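# Remove mat from pet tent and lay it flat

## Task

Pull the mat out of the pet tent and get it lying flat on the table; dropping it into position is allowed. At the end the tent must be standing, with its floor corners resting on the tabletop. Anything that stays in place only because the robot is holding it does not count. Finish by releasing everything and moving both arms away.

## Robot and tools

Robot: two arms, left_arm and right_arm, each with six joints and a parallel gripper. Whenever a call or a result lists numbers per joint, the order is always waist, shoulder, elbow, wrist pitch, wrist yaw, wrist roll, followed by the gripper opening. On both arms the waist, elbow and wrist yaw use signs opposite to the URDF, both in commands and in results. The stated ranges below use URDF signs, so for those three joints you flip them (negate and swap the ends). URDF ranges: waist -2.618 to 3.054, shoulder 0.000 to 3.142, elbow 0.000 to 3.142, wrist pitch -1.571 to 1.571, wrist yaw -1.571 to 1.571, wrist roll -2.094 to 2.094. The true end stops can be up to 0.036 rad away from these values. A call is refused if a target goes more than 0.036 rad past an end and is also farther out than the joint's current angle. A target beyond the real stop is clipped to it, and the result then says "joint sent to its limit".

Frame: all gripper poses share one world frame. Its origin is on the tabletop midway between the arms, +x points out over the table, +z points up, and left_arm sits on the +y side. The names left and right refer to the arms, not to sides of any image. Each gripper's fingers point along its own +z and close along its own y. The reported end-effector point sits between the finger pads, about 1 cm back from the tips. Reported positions can be somewhat off, more so at long reach.

Row format (used by both execute_actions and move): a single flat list covering both arms, 14 numbers long. The first 7 are left_arm's six joint angles plus its opening, then the same 7 for right_arm. Joint values are absolute target angles in radians, not offsets. Opening runs from -1 (closed) to +1 (fully open). You may append 12 stiffness scales in the range 0 to 1, one per joint, left_arm's six and then right_arm's six. Each scales that joint's position gain and stays in effect until you change it.

execute_actions(actions): a list of up to 15 actions. Each action is a table of up to 15 rows, and each row lasts one control step of 1/30 s. If an action has fewer than 15 rows, its last row is repeated for the rest. An empty list returns the current state and images without moving.

move(target, speed, blocking): target is one 14-number row of absolute angles. Every joint moves along a path toward it, and all paths reach the same fraction complete at the same moment, so the hands trace curves. The arms do not avoid obstacles or each other. speed is the top rate in rad/s of whichever joint has the farthest to go, from 0.01 to 2, default 0.5. Paths take between 0.5 and 10 s; anything longer is cut off at 10 s. Finger values are applied immediately. The extra "move:" line reports the outcome (done, off_target, moving, held, fault), limits=held or limits=none, and each arm's joint farthest from its target. With blocking=false the call returns after 0.5 s; until a result shows the move has ended, use wait or stop before issuing other motion calls.

wait(seconds): 0 to 10. Runs the simulation while each arm holds its last command, and returns early if a running move finishes. stop(): brakes a running move; the arm needs some distance to stop, and the fingers keep moving. zoom_image(camera, region): region is [x0, y0, x1, y1] in pixels of that camera's latest image, at most 504x504. Cameras: cam_head_left, cam_head_right, cam_high, cam_low, cam_left_wrist, cam_right_wrist, each 672x504. finished_scene(scene): ends the current scene, given its number. It cannot be undone, and its result says whether the goal was met.

Motion limits: on each control step a joint's target can only be a limited amount ahead of its measured angle: waist 0.202, shoulder 0.258, elbow 0.238, wrist pitch 0.573, wrist yaw and roll 0.522 rad. If the targets would place the gripper more than 70 mm from where it is now, they are scaled back. Large moves therefore take several actions, and an unfinished motion may need to be commanded again. "Joint targets" in a result shows the angles currently being driven toward; to keep a joint still, send that value back. "joint command not followed" means a clearance check changed some targets.

Result lines: the state line gives each gripper's position in metres and its orientation quaternion (wxyz). Joint positions and Joint velocities list per arm the six joints (rad, rad/s) and then the finger gap in metres (0.094 when fully open). grip_measured is the measured opening on the command scale, with each gripper possibly off by about 1 mm. Joint torques are the total drive output: noisy, offset, and never zero even without contact. FAULT and OVER-TEMPERATURE lines mean an arm has stopped.

Gripping: to hold something, command an opening below grip_measured, about 0.03 below for a firm grip and less for a gentler one. Per-pad force is roughly 50 to 62 N, and less on parts thinner than about 2 mm.

Avoid: knocking or putting rigid objects off the table (this fails the task; cloth is exempt), letting the arms collide or press against each other, fast impacts, and targets set far past a contact (these push hard). Objects may occasionally be nudged by outside forces. Holding loads heats the motors: MOTOR HOT appears at 75 °C, the arm is halted at 90 °C, and at 100 °C it goes limp. Before finishing, make sure the mat and the tent stay in place without support, then open the grippers and pull the arms back.

Each tool is called after ">>>" by a JSON object that holds its "method" and its "body", one argument or row to a line.

## Session

>>> {"method": "execute_actions", "body": {
  "actions": []
}}

Scene clock: 0.00 s.
left_arm: end_effector_position=(+0.3723, +0.2065, +0.4117) grip_measured=+1.000 end_effector_quat_wxyz=(+0.709, +0.060, +0.700, -0.059) | right_arm: end_effector_position=(+0.4058, -0.2910, +0.4182) grip_measured=+1.000 end_effector_quat_wxyz=(+0.716, -0.056, +0.693, +0.057)
Joint names: [waist, shoulder, elbow, wrist pitch, wrist yaw, wrist roll]
Joint positions: left_arm=[-0.011  1.061 -1.06   0.013  0.014  0.002  0.094] | right_arm=[-0.007  1.041 -1.056  0.017  0.01  -0.001  0.094]
Joint velocities: left_arm=[ 0.002 -0.007  0.017  0.022 -0.051  0.037  0.   ] | right_arm=[-0.002  0.002  0.002 -0.007 -0.007 -0.022  0.   ]
Joint torques (N m, as the arm reports them, + toward a larger Joint positions number): no reading
Motor temperatures (°C, as the motors report them): left_arm=[20 21 21 21 18 17] | right_arm=[19 19 20 21 18 17]
Joint targets: left_arm=[-0.011 1.052 -1.071 0.019 0.014 -0.001] | right_arm=[-0.007 1.033 -1.066 0.019 0.010 -0.001]
Joint stiffness scale: left_arm=[1. 1. 1. 1. 1. 1.] | right_arm=[1. 1. 1. 1. 1. 1.]

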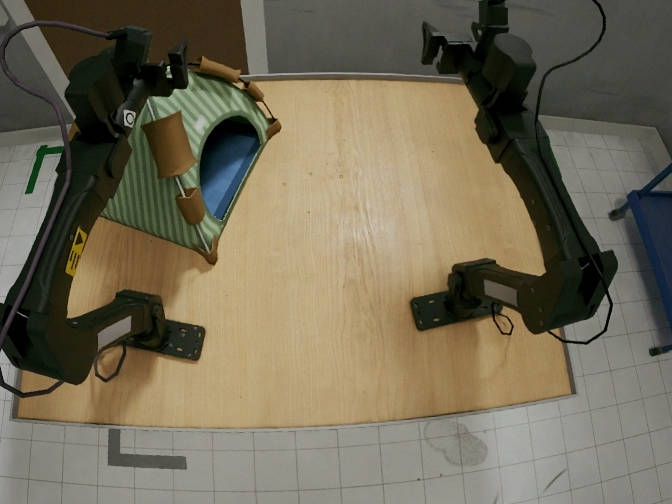

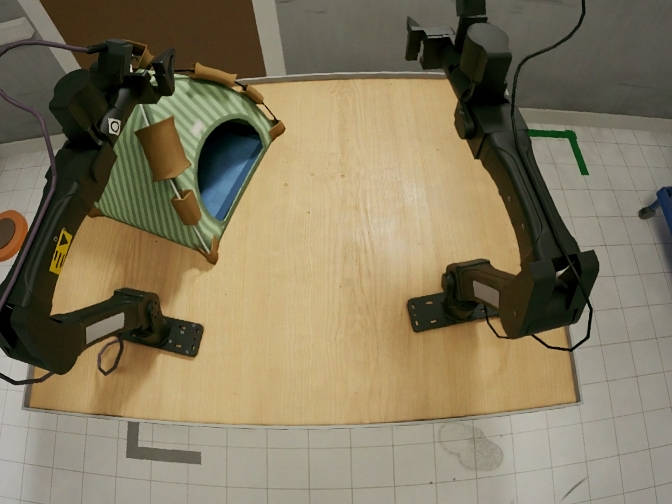

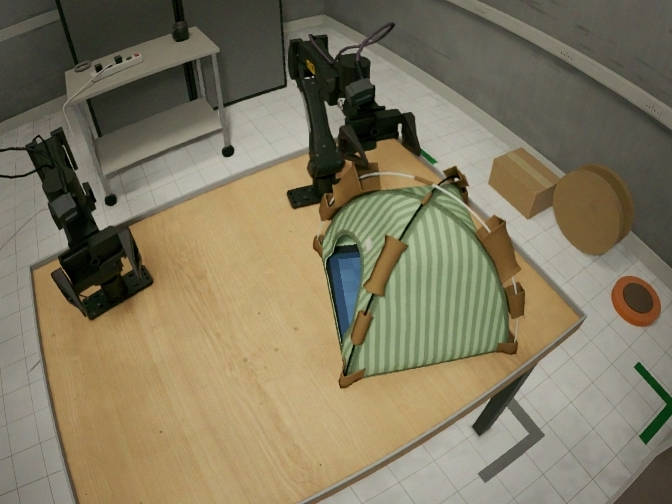

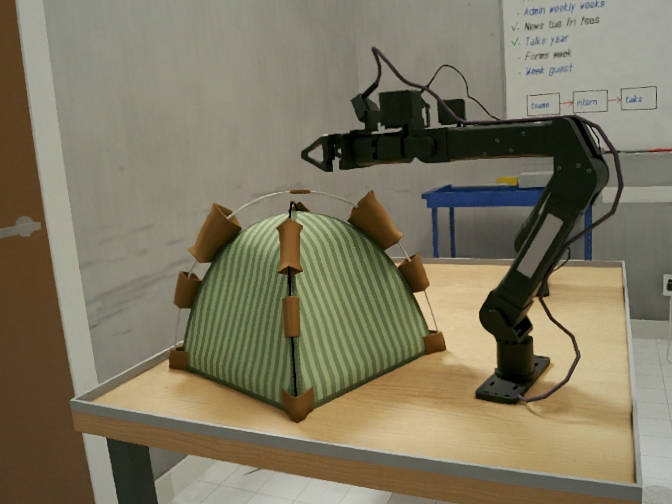

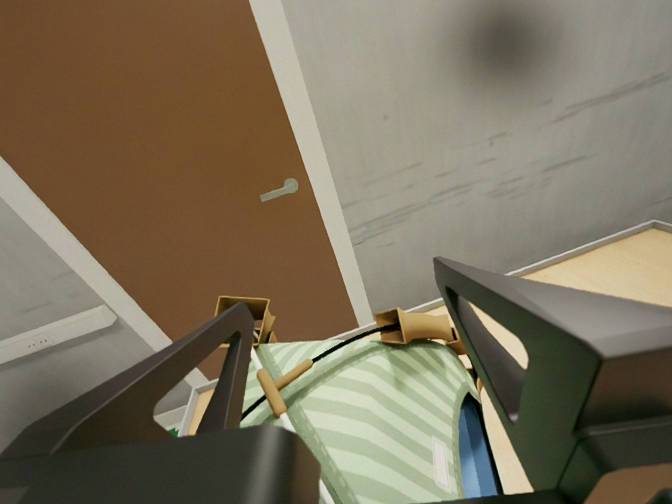

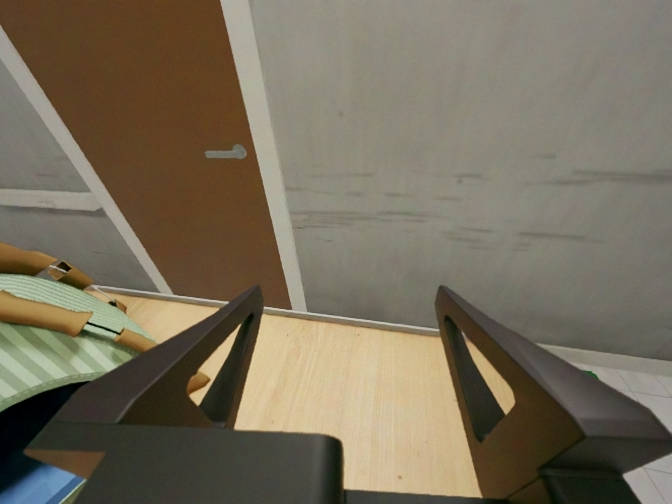

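>>> {"method": "zoom_image", "body": {
  "camera": "cam_head_right",
  "region": [170,90,310,280]
}}

>>> {"method": "zoom_image", "body": {
  "camera": "cam_high",
  "region": [290,160,480,400]
}}

Region (170, 90, 310, 280) of cam_head_right's 672x504 image, scaled by 2.653, with more detail than that image has; it fills the left 371 columns of this view, and the rest is white.

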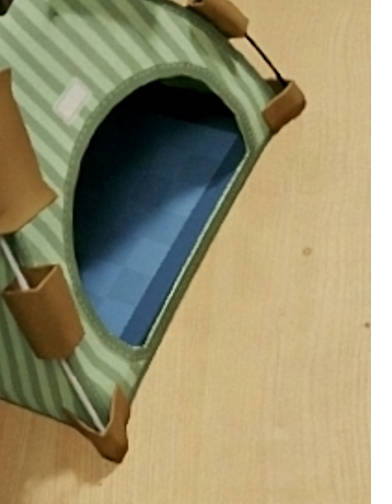

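Region (290, 160, 480, 400) of cam_high's 672x504 image, scaled by 2.100, with more detail than that image has; it fills the left 399 columns of this view, and the rest is white.

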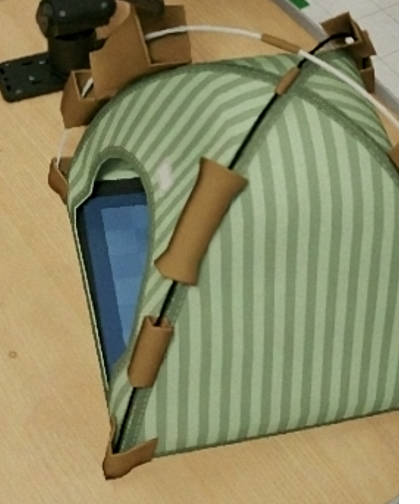

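>>> {"method": "move", "body": {
  "target": [-0.112,1.34,-1.84,-1.27,0,-0.54,0.3,-0.806,1.81,-1.30,-0.25,0,1.57,-1],
  "speed": 0.7
}}

Scene clock: 3.70 s.
left_arm: end_effector_position=(+0.3145, +0.2454, +0.3651) grip_measured=+0.302 end_effector_quat_wxyz=(+0.365, -0.204, +0.901, -0.116) | right_arm: end_effector_position=(+0.3219, +0.0570, +0.1272) grip_measured=-0.979 end_effector_quat_wxyz=(+0.115, +0.281, +0.878, +0.371)
Joint names: [waist, shoulder, elbow, wrist pitch, wrist yaw, wrist roll]
Joint positions: left_arm=[-0.102  1.329 -1.806 -1.263  0.006 -0.537  0.061] | right_arm=[-0.802  1.807 -1.267 -0.233  0.01   1.57   0.001]
Joint velocities: left_arm=[-0.002 -0.012 -0.012 -0.037 -0.022 -0.051  0.   ] | right_arm=[ 0.007 -0.017  0.012  0.007  0.051 -0.051 -0.001]
Joint torques (N m, as the arm reports them, + toward a larger Joint positions number): left_arm=[-1.07 -2.35 -7.37  1.84 -0.09 -0.05] | right_arm=[ -0.15  -7.45 -10.83   0.83  -0.11  -0.01]
Motor temperatures (°C, as the motors report them): left_arm=[20 21 22 22 18 17] | right_arm=[19 19 21 22 18 17]
Joint targets: left_arm=[-0.112 1.340 -1.840 -1.270 0.000 -0.540] | right_arm=[-0.806 1.810 -1.300 -0.250 0.000 1.570]
Joint stiffness scale: left_arm=[1. 1. 1. 1. 1. 1.] | right_arm=[1. 1. 1. 1. 1. 1.]
move: off_target (left_arm, right_arm); limits=none; left_arm: farthest joint: the elbow, 0.034 radians from its target (0.780 radians at the start); right_arm: farthest joint: the elbow, 0.033 radians from its target (0.244 radians at the start)
camera_calibration (this result's frames):
cam_left_wrist: T_world_to_cam=[[0.0924703, -0.978229, 0.185786, 0.142005], [-0.959268, -0.137541, -0.246752, 0.450309], [0.266933, -0.155401, -0.951103, 0.412669], [0, 0, 0, 1]] pos_world=[0.308681, 0.264978, 0.477222]
cam_right_wrist: T_world_to_cam=[[-0.422857, -0.50835, -0.750181, 0.26624], [-0.898629, 0.128468, 0.419478, 0.254767], [-0.116867, 0.851514, -0.511142, 0.179674], [0, 0, 0, 1]] pos_world=[0.36252, -0.0503816, 0.184698]

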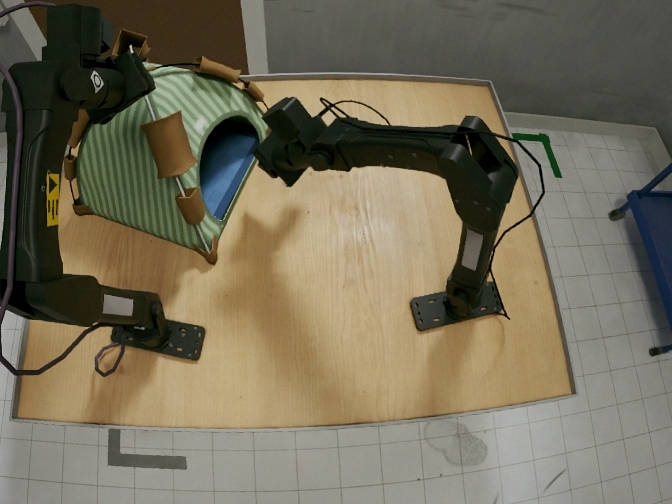

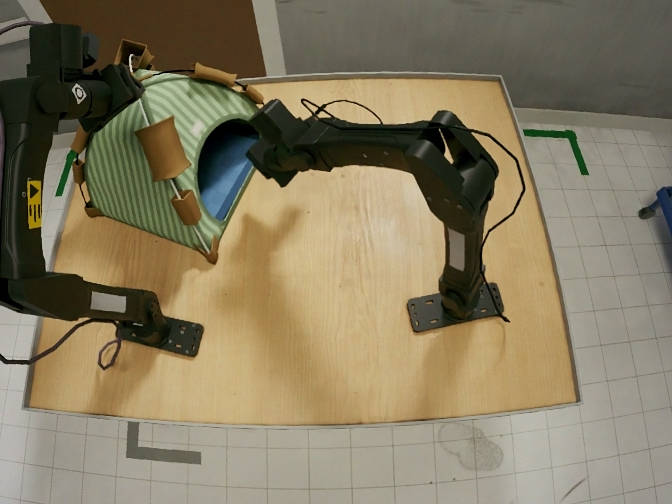

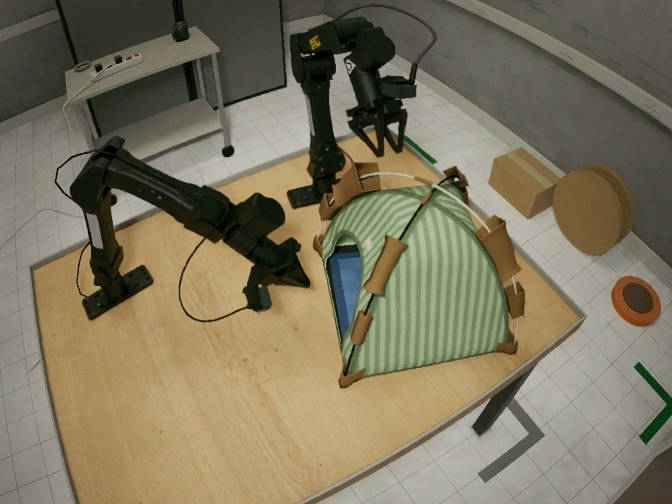

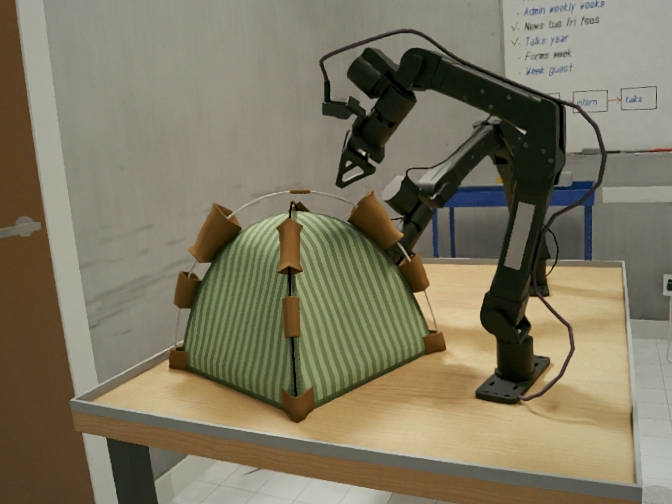

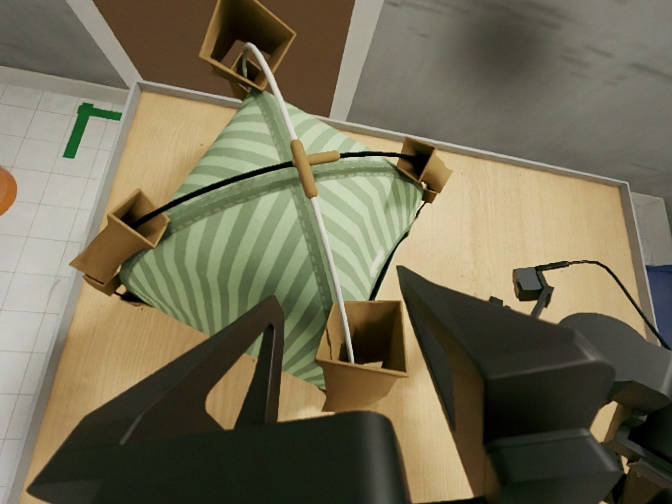

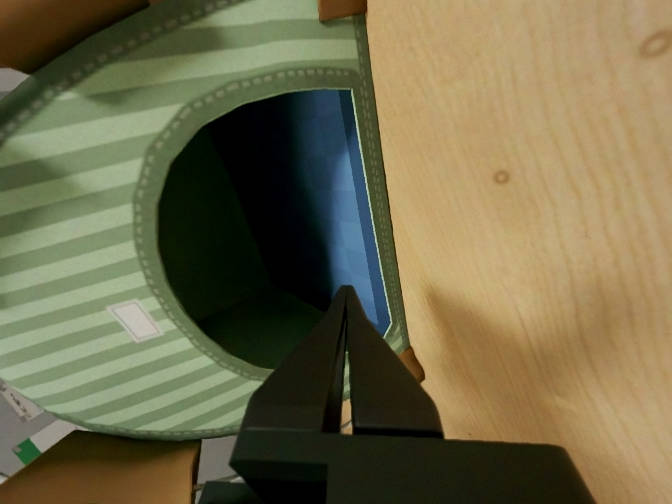

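>>> {"method": "move", "body": {
  "target": [-0.112,1.38,-1.645,-1.07,0,-0.54,0.3,-0.806,2.21,-1.66,-0.25,0,1.57,-1],
  "speed": 0.35
}}

Scene clock: 5.57 s.
left_arm: end_effector_position=(+0.3506, +0.2419, +0.3229) grip_measured=+0.302 end_effector_quat_wxyz=(+0.353, -0.205, +0.906, -0.112) | right_arm: end_effector_position=(+0.3714, +0.1256, +0.0669) grip_measured=-0.979 end_effector_quat_wxyz=(+0.109, +0.284, +0.885, +0.353)
Joint names: [waist, shoulder, elbow, wrist pitch, wrist yaw, wrist roll]
Joint positions: left_arm=[-0.102  1.377 -1.658 -1.093  0.005 -0.537  0.061] | right_arm=[-0.802  2.206 -1.628 -0.236  0.01   1.571  0.001]
Joint velocities: left_arm=[ 0.012  0.002 -0.007 -0.022  0.081 -0.007 -0.   ] | right_arm=[-0.002  0.007 -0.007 -0.037  0.007  0.051 -0.001]
Joint torques (N m, as the arm reports them, + toward a larger Joint positions number): left_arm=[-1.1  -3.4  -4.69  2.23 -0.03 -0.03] | right_arm=[ -0.18 -10.14 -10.6    0.8   -0.11  -0.01]
Motor temperatures (°C, as the motors report them): left_arm=[20 21 22 22 18 17] | right_arm=[19 20 21 22 18 17]
Joint targets: left_arm=[-0.112 1.380 -1.645 -1.070 -0.000 -0.540] | right_arm=[-0.806 2.210 -1.660 -0.250 -0.000 1.570]
Joint stiffness scale: left_arm=[1. 1. 1. 1. 1. 1.] | right_arm=[1. 1. 1. 1. 1. 1.]
move: off_target (left_arm, right_arm); limits=none; left_arm: farthest joint: the wrist pitch, 0.023 radians from its target (0.193 radians at the start); right_arm: farthest joint: the elbow, 0.032 radians from its target (0.393 radians at the start)
camera_calibration (this result's frames):
cam_left_wrist: T_world_to_cam=[[0.0970922, -0.97866, 0.181102, 0.143117], [-0.965535, -0.136768, -0.221441, 0.467987], [0.241484, -0.15336, -0.95821, 0.373096], [0, 0, 0, 1]] pos_world=[0.347866, 0.261286, 0.435217]
cam_right_wrist: T_world_to_cam=[[-0.441353, -0.532039, -0.722594, 0.284847], [-0.888009, 0.143178, 0.436967, 0.308784], [-0.129024, 0.834526, -0.535648, 0.104468], [0, 0, 0, 1]] pos_world=[0.4134, 0.0201571, 0.126859]

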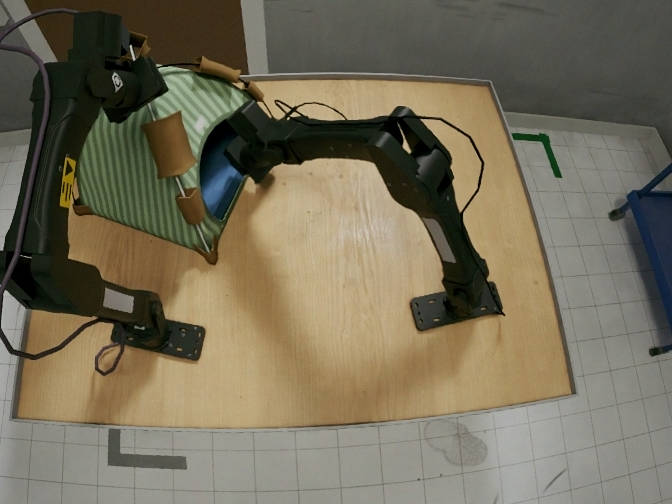

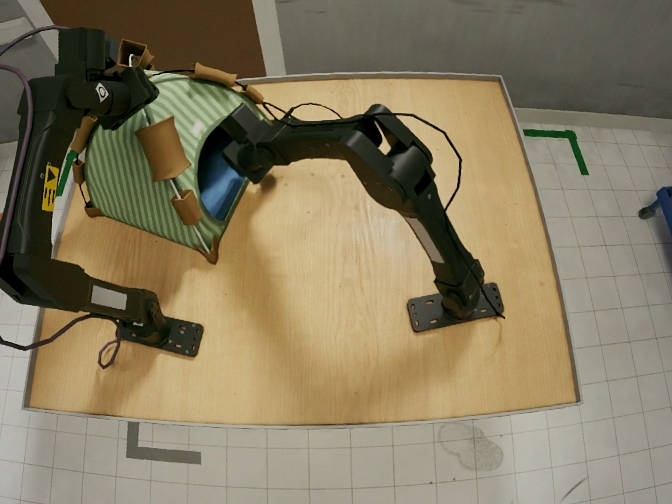

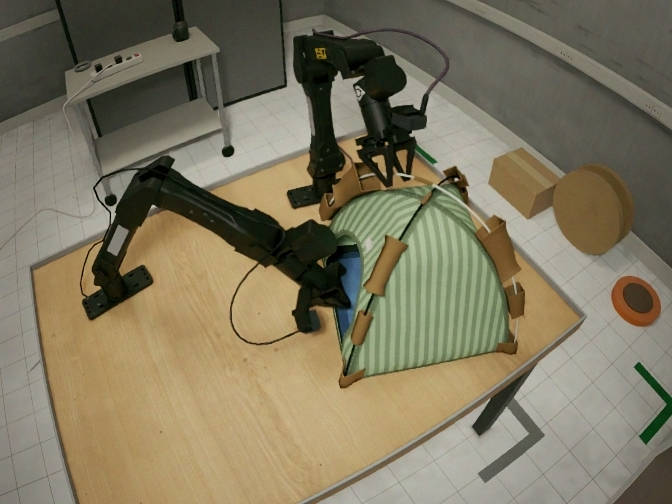

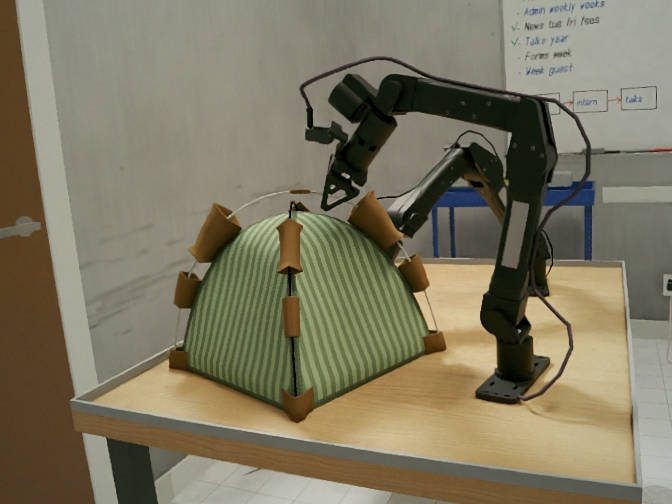

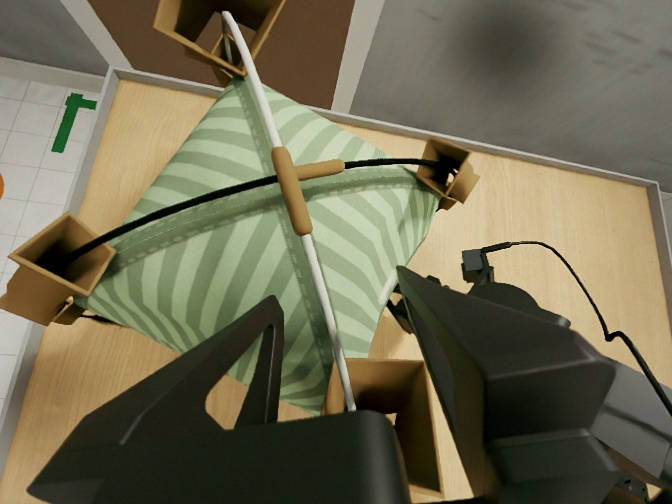

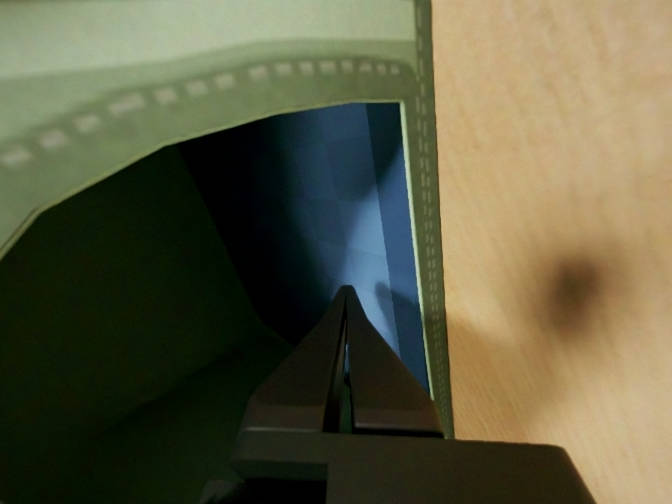

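>>> {"method": "move", "body": {
  "target": [-0.13,1.38,-1.645,-1.07,0,-0.54,-0.97,-0.85,2.35,-1.67,-0.08,0,1.57,-1],
  "speed": 0.15
}}

Scene clock: 7.27 s.
left_arm: end_effector_position=(+0.3511, +0.2472, +0.3230) grip_measured=-0.945 end_effector_quat_wxyz=(+0.354, -0.211, +0.905, -0.111) | right_arm: end_effector_position=(+0.3706, +0.1581, +0.0354) grip_measured=-0.979 end_effector_quat_wxyz=(+0.113, +0.266, +0.877, +0.383)
Joint names: [waist, shoulder, elbow, wrist pitch, wrist yaw, wrist roll]
Joint positions: left_arm=[-0.118  1.377 -1.658 -1.093  0.002 -0.534  0.003] | right_arm=[-0.835  2.325 -1.649 -0.072  0.008  1.571  0.001]
Joint velocities: left_arm=[-0.007 -0.007  0.032 -0.066  0.022  0.051  0.   ] | right_arm=[ 0.017  0.002  0.007  0.007  0.022 -0.022  0.   ]
Joint torques (N m, as the arm reports them, + toward a larger Joint positions number): left_arm=[-1.29 -3.63 -4.74  2.17 -0.04 -0.04] | right_arm=[-1.04 -9.36 -9.45  0.93 -0.1  -0.03]
Motor temperatures (°C, as the motors report them): left_arm=[20 21 22 23 18 17] | right_arm=[19 20 22 22 18 17]
Joint targets: left_arm=[-0.130 1.380 -1.645 -1.070 0.000 -0.540] | right_arm=[-0.850 2.350 -1.670 -0.080 -0.000 1.570]
Joint stiffness scale: left_arm=[1. 1. 1. 1. 1. 1.] | right_arm=[1. 1. 1. 1. 1. 1.]
move: off_target (left_arm, right_arm); limits=none; left_arm: farthest joint: the wrist pitch, 0.023 radians from its target (0.023 radians at the start); right_arm: farthest joint: the shoulder, 0.025 radians from its target (0.144 radians at the start)
camera_calibration (this result's frames):
cam_left_wrist: T_world_to_cam=[[0.108872, -0.97729, 0.181802, 0.143495], [-0.963739, -0.148595, -0.221647, 0.471551], [0.243628, -0.151078, -0.95803, 0.372469], [0, 0, 0, 1]] pos_world=[0.348086, 0.266578, 0.435266]
cam_right_wrist: T_world_to_cam=[[-0.396251, -0.505687, -0.766332, 0.259657], [-0.908108, 0.0927988, 0.408324, 0.333677], [-0.135369, 0.857711, -0.49599, 0.0575935], [0, 0, 0, 1]] pos_world=[0.413701, 0.0509416, 0.091301]

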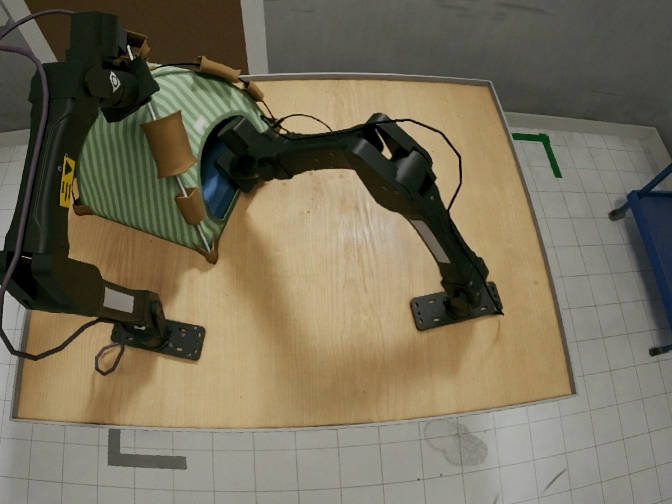

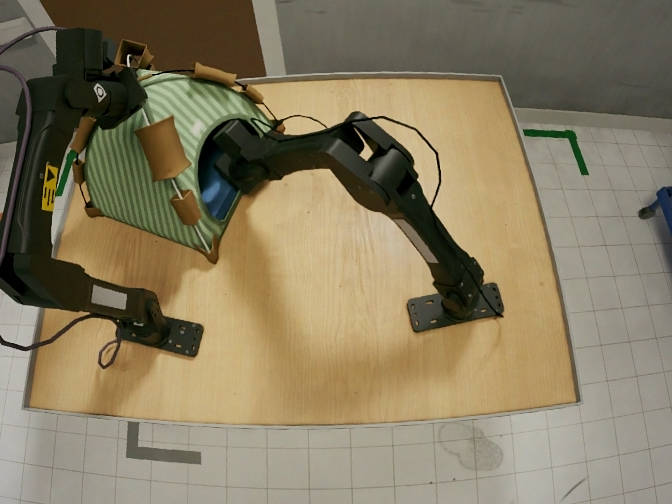

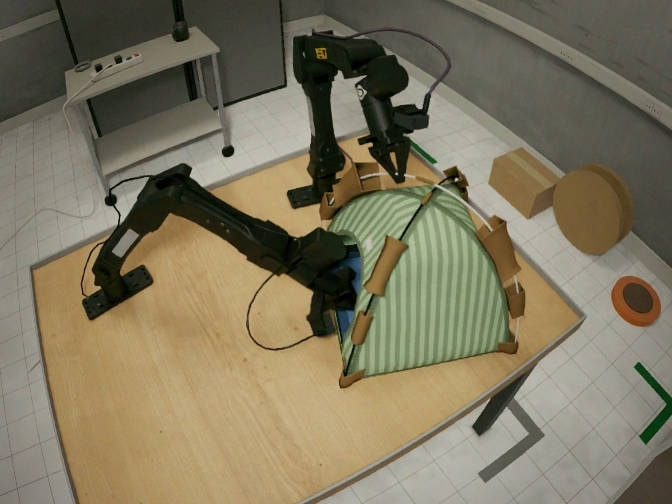

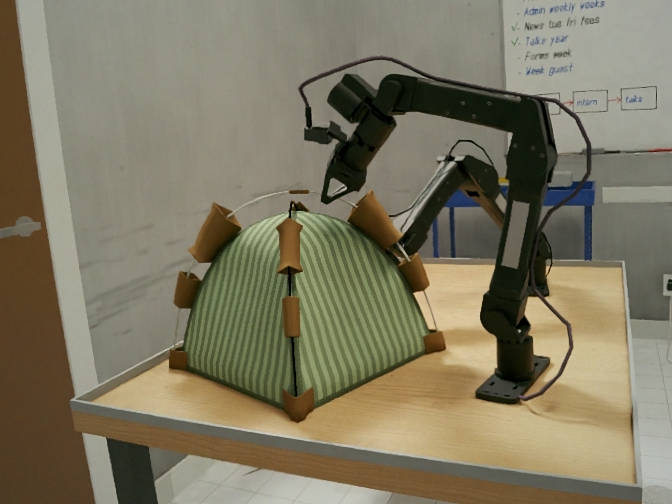

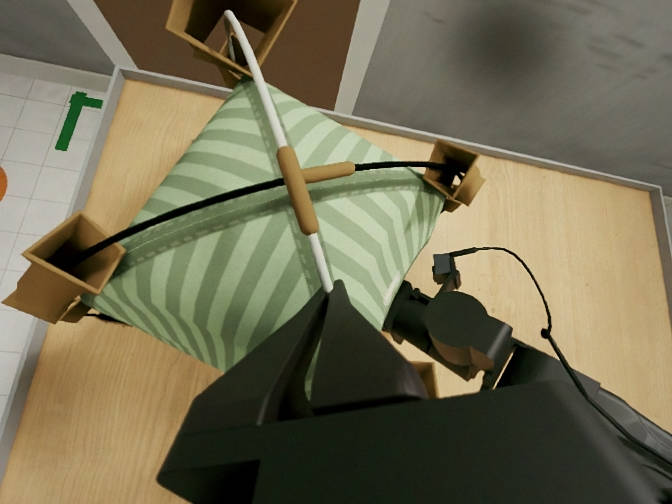

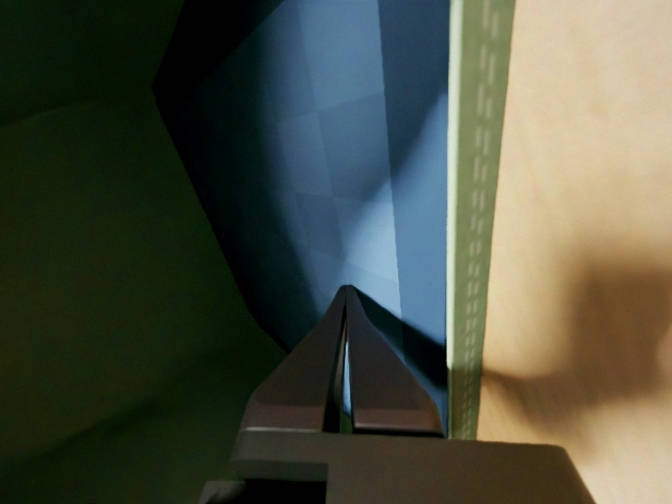

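>>> {"method": "move", "body": {
  "target": [-0.13,1.38,-1.62,-1.09,0,-0.54,-0.97,-0.87,2.58,-2.08,-0.29,0,1.57,-1],
  "speed": 0.2
}}

Scene clock: 9.87 s.
left_arm: end_effector_position=(+0.3514, +0.2471, +0.3207) grip_measured=-0.945 end_effector_quat_wxyz=(+0.352, -0.210, +0.906, -0.109) | right_arm: end_effector_position=(+0.3920, +0.2127, +0.0374) grip_measured=-0.979 end_effector_quat_wxyz=(+0.112, +0.257, +0.876, +0.393)
Joint names: [waist, shoulder, elbow, wrist pitch, wrist yaw, wrist roll]
Joint positions: left_arm=[-0.118  1.377 -1.65  -1.089  0.002 -0.531  0.003] | right_arm=[-0.854  2.551 -2.06  -0.239  0.008  1.571  0.001]
Joint velocities: left_arm=[ 0.002  0.002 -0.007 -0.007 -0.066 -0.022 -0.002] | right_arm=[ 0.002 -0.012 -0.012 -0.051 -0.007 -0.022  0.001]
Joint torques (N m, as the arm reports them, + toward a larger Joint positions number): left_arm=[-1.1  -3.77 -3.49  1.85 -0.02 -0.11] | right_arm=[ -1.09 -10.53  -9.79   0.58  -0.09  -0.02]
Motor temperatures (°C, as the motors report them): left_arm=[20 22 22 23 18 17] | right_arm=[19 21 22 22 18 17]
Joint targets: left_arm=[-0.130 1.380 -1.620 -1.090 0.000 -0.540] | right_arm=[-0.870 2.580 -2.080 -0.290 -0.000 1.570]
Joint stiffness scale: left_arm=[1. 1. 1. 1. 1. 1.] | right_arm=[1. 1. 1. 1. 1. 1.]
move: off_target (left_arm, right_arm); limits=none; left_arm: farthest joint: the elbow, 0.030 radians from its target (0.038 radians at the start); right_arm: farthest joint: the wrist pitch, 0.051 radians from its target (0.218 radians at the start)
camera_calibration (this result's frames):
cam_left_wrist: T_world_to_cam=[[0.107087, -0.978036, 0.178825, 0.145636], [-0.964905, -0.145607, -0.218535, 0.469959], [0.239774, -0.149147, -0.959304, 0.371462], [0, 0, 0, 1]] pos_world=[0.348803, 0.266268, 0.433004]
cam_right_wrist: T_world_to_cam=[[-0.378998, -0.500808, -0.778172, 0.289899], [-0.913762, 0.0695987, 0.400244, 0.354652], [-0.146286, 0.862756, -0.483997, 0.0174967], [0, 0, 0, 1]] pos_world=[0.436498, 0.105405, 0.0921119]

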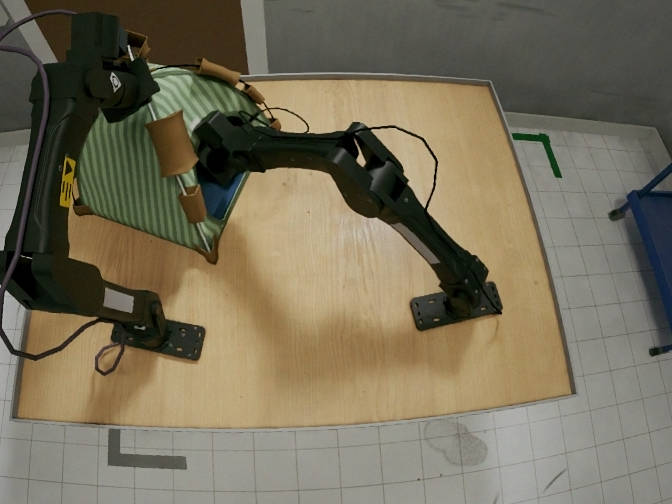

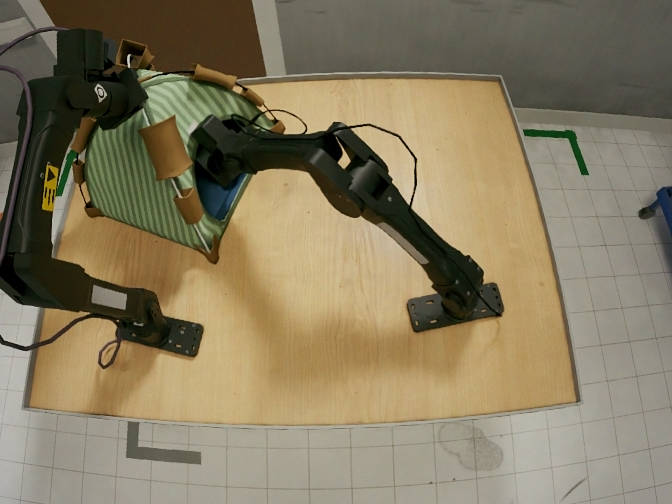

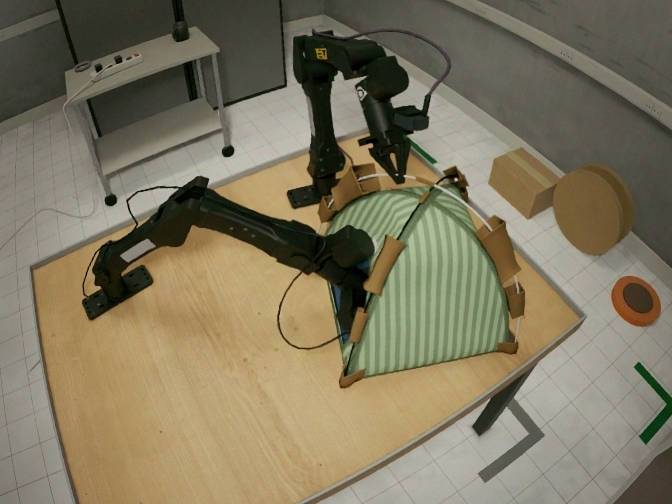

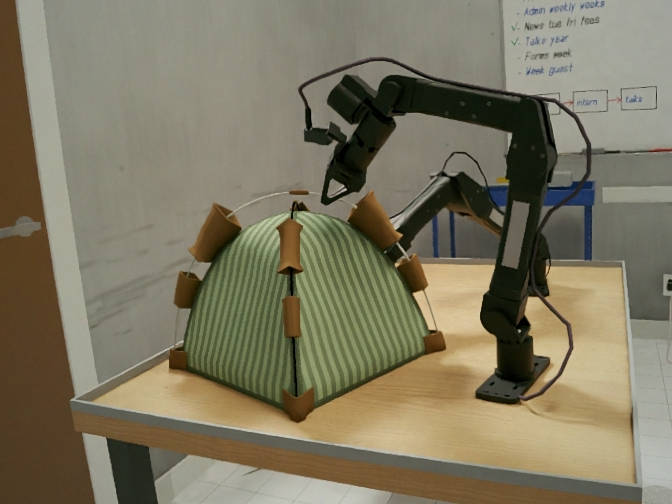

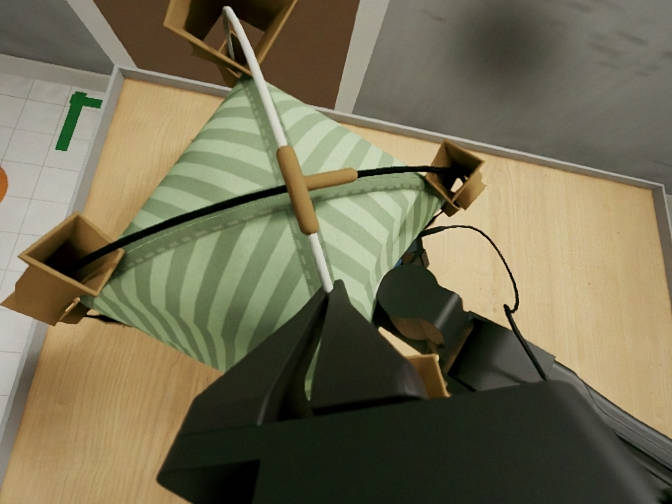

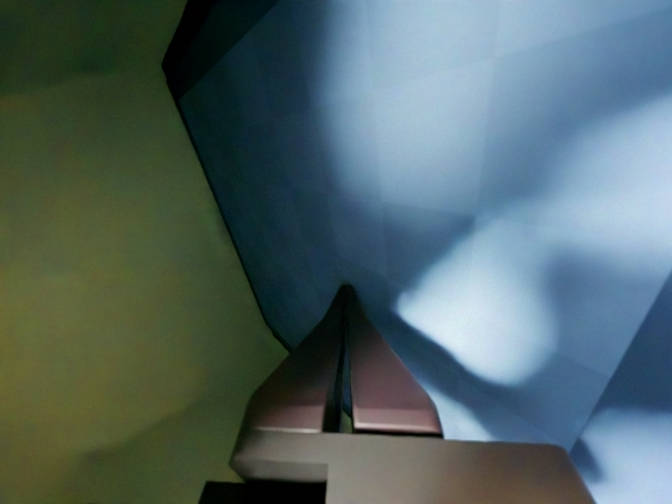

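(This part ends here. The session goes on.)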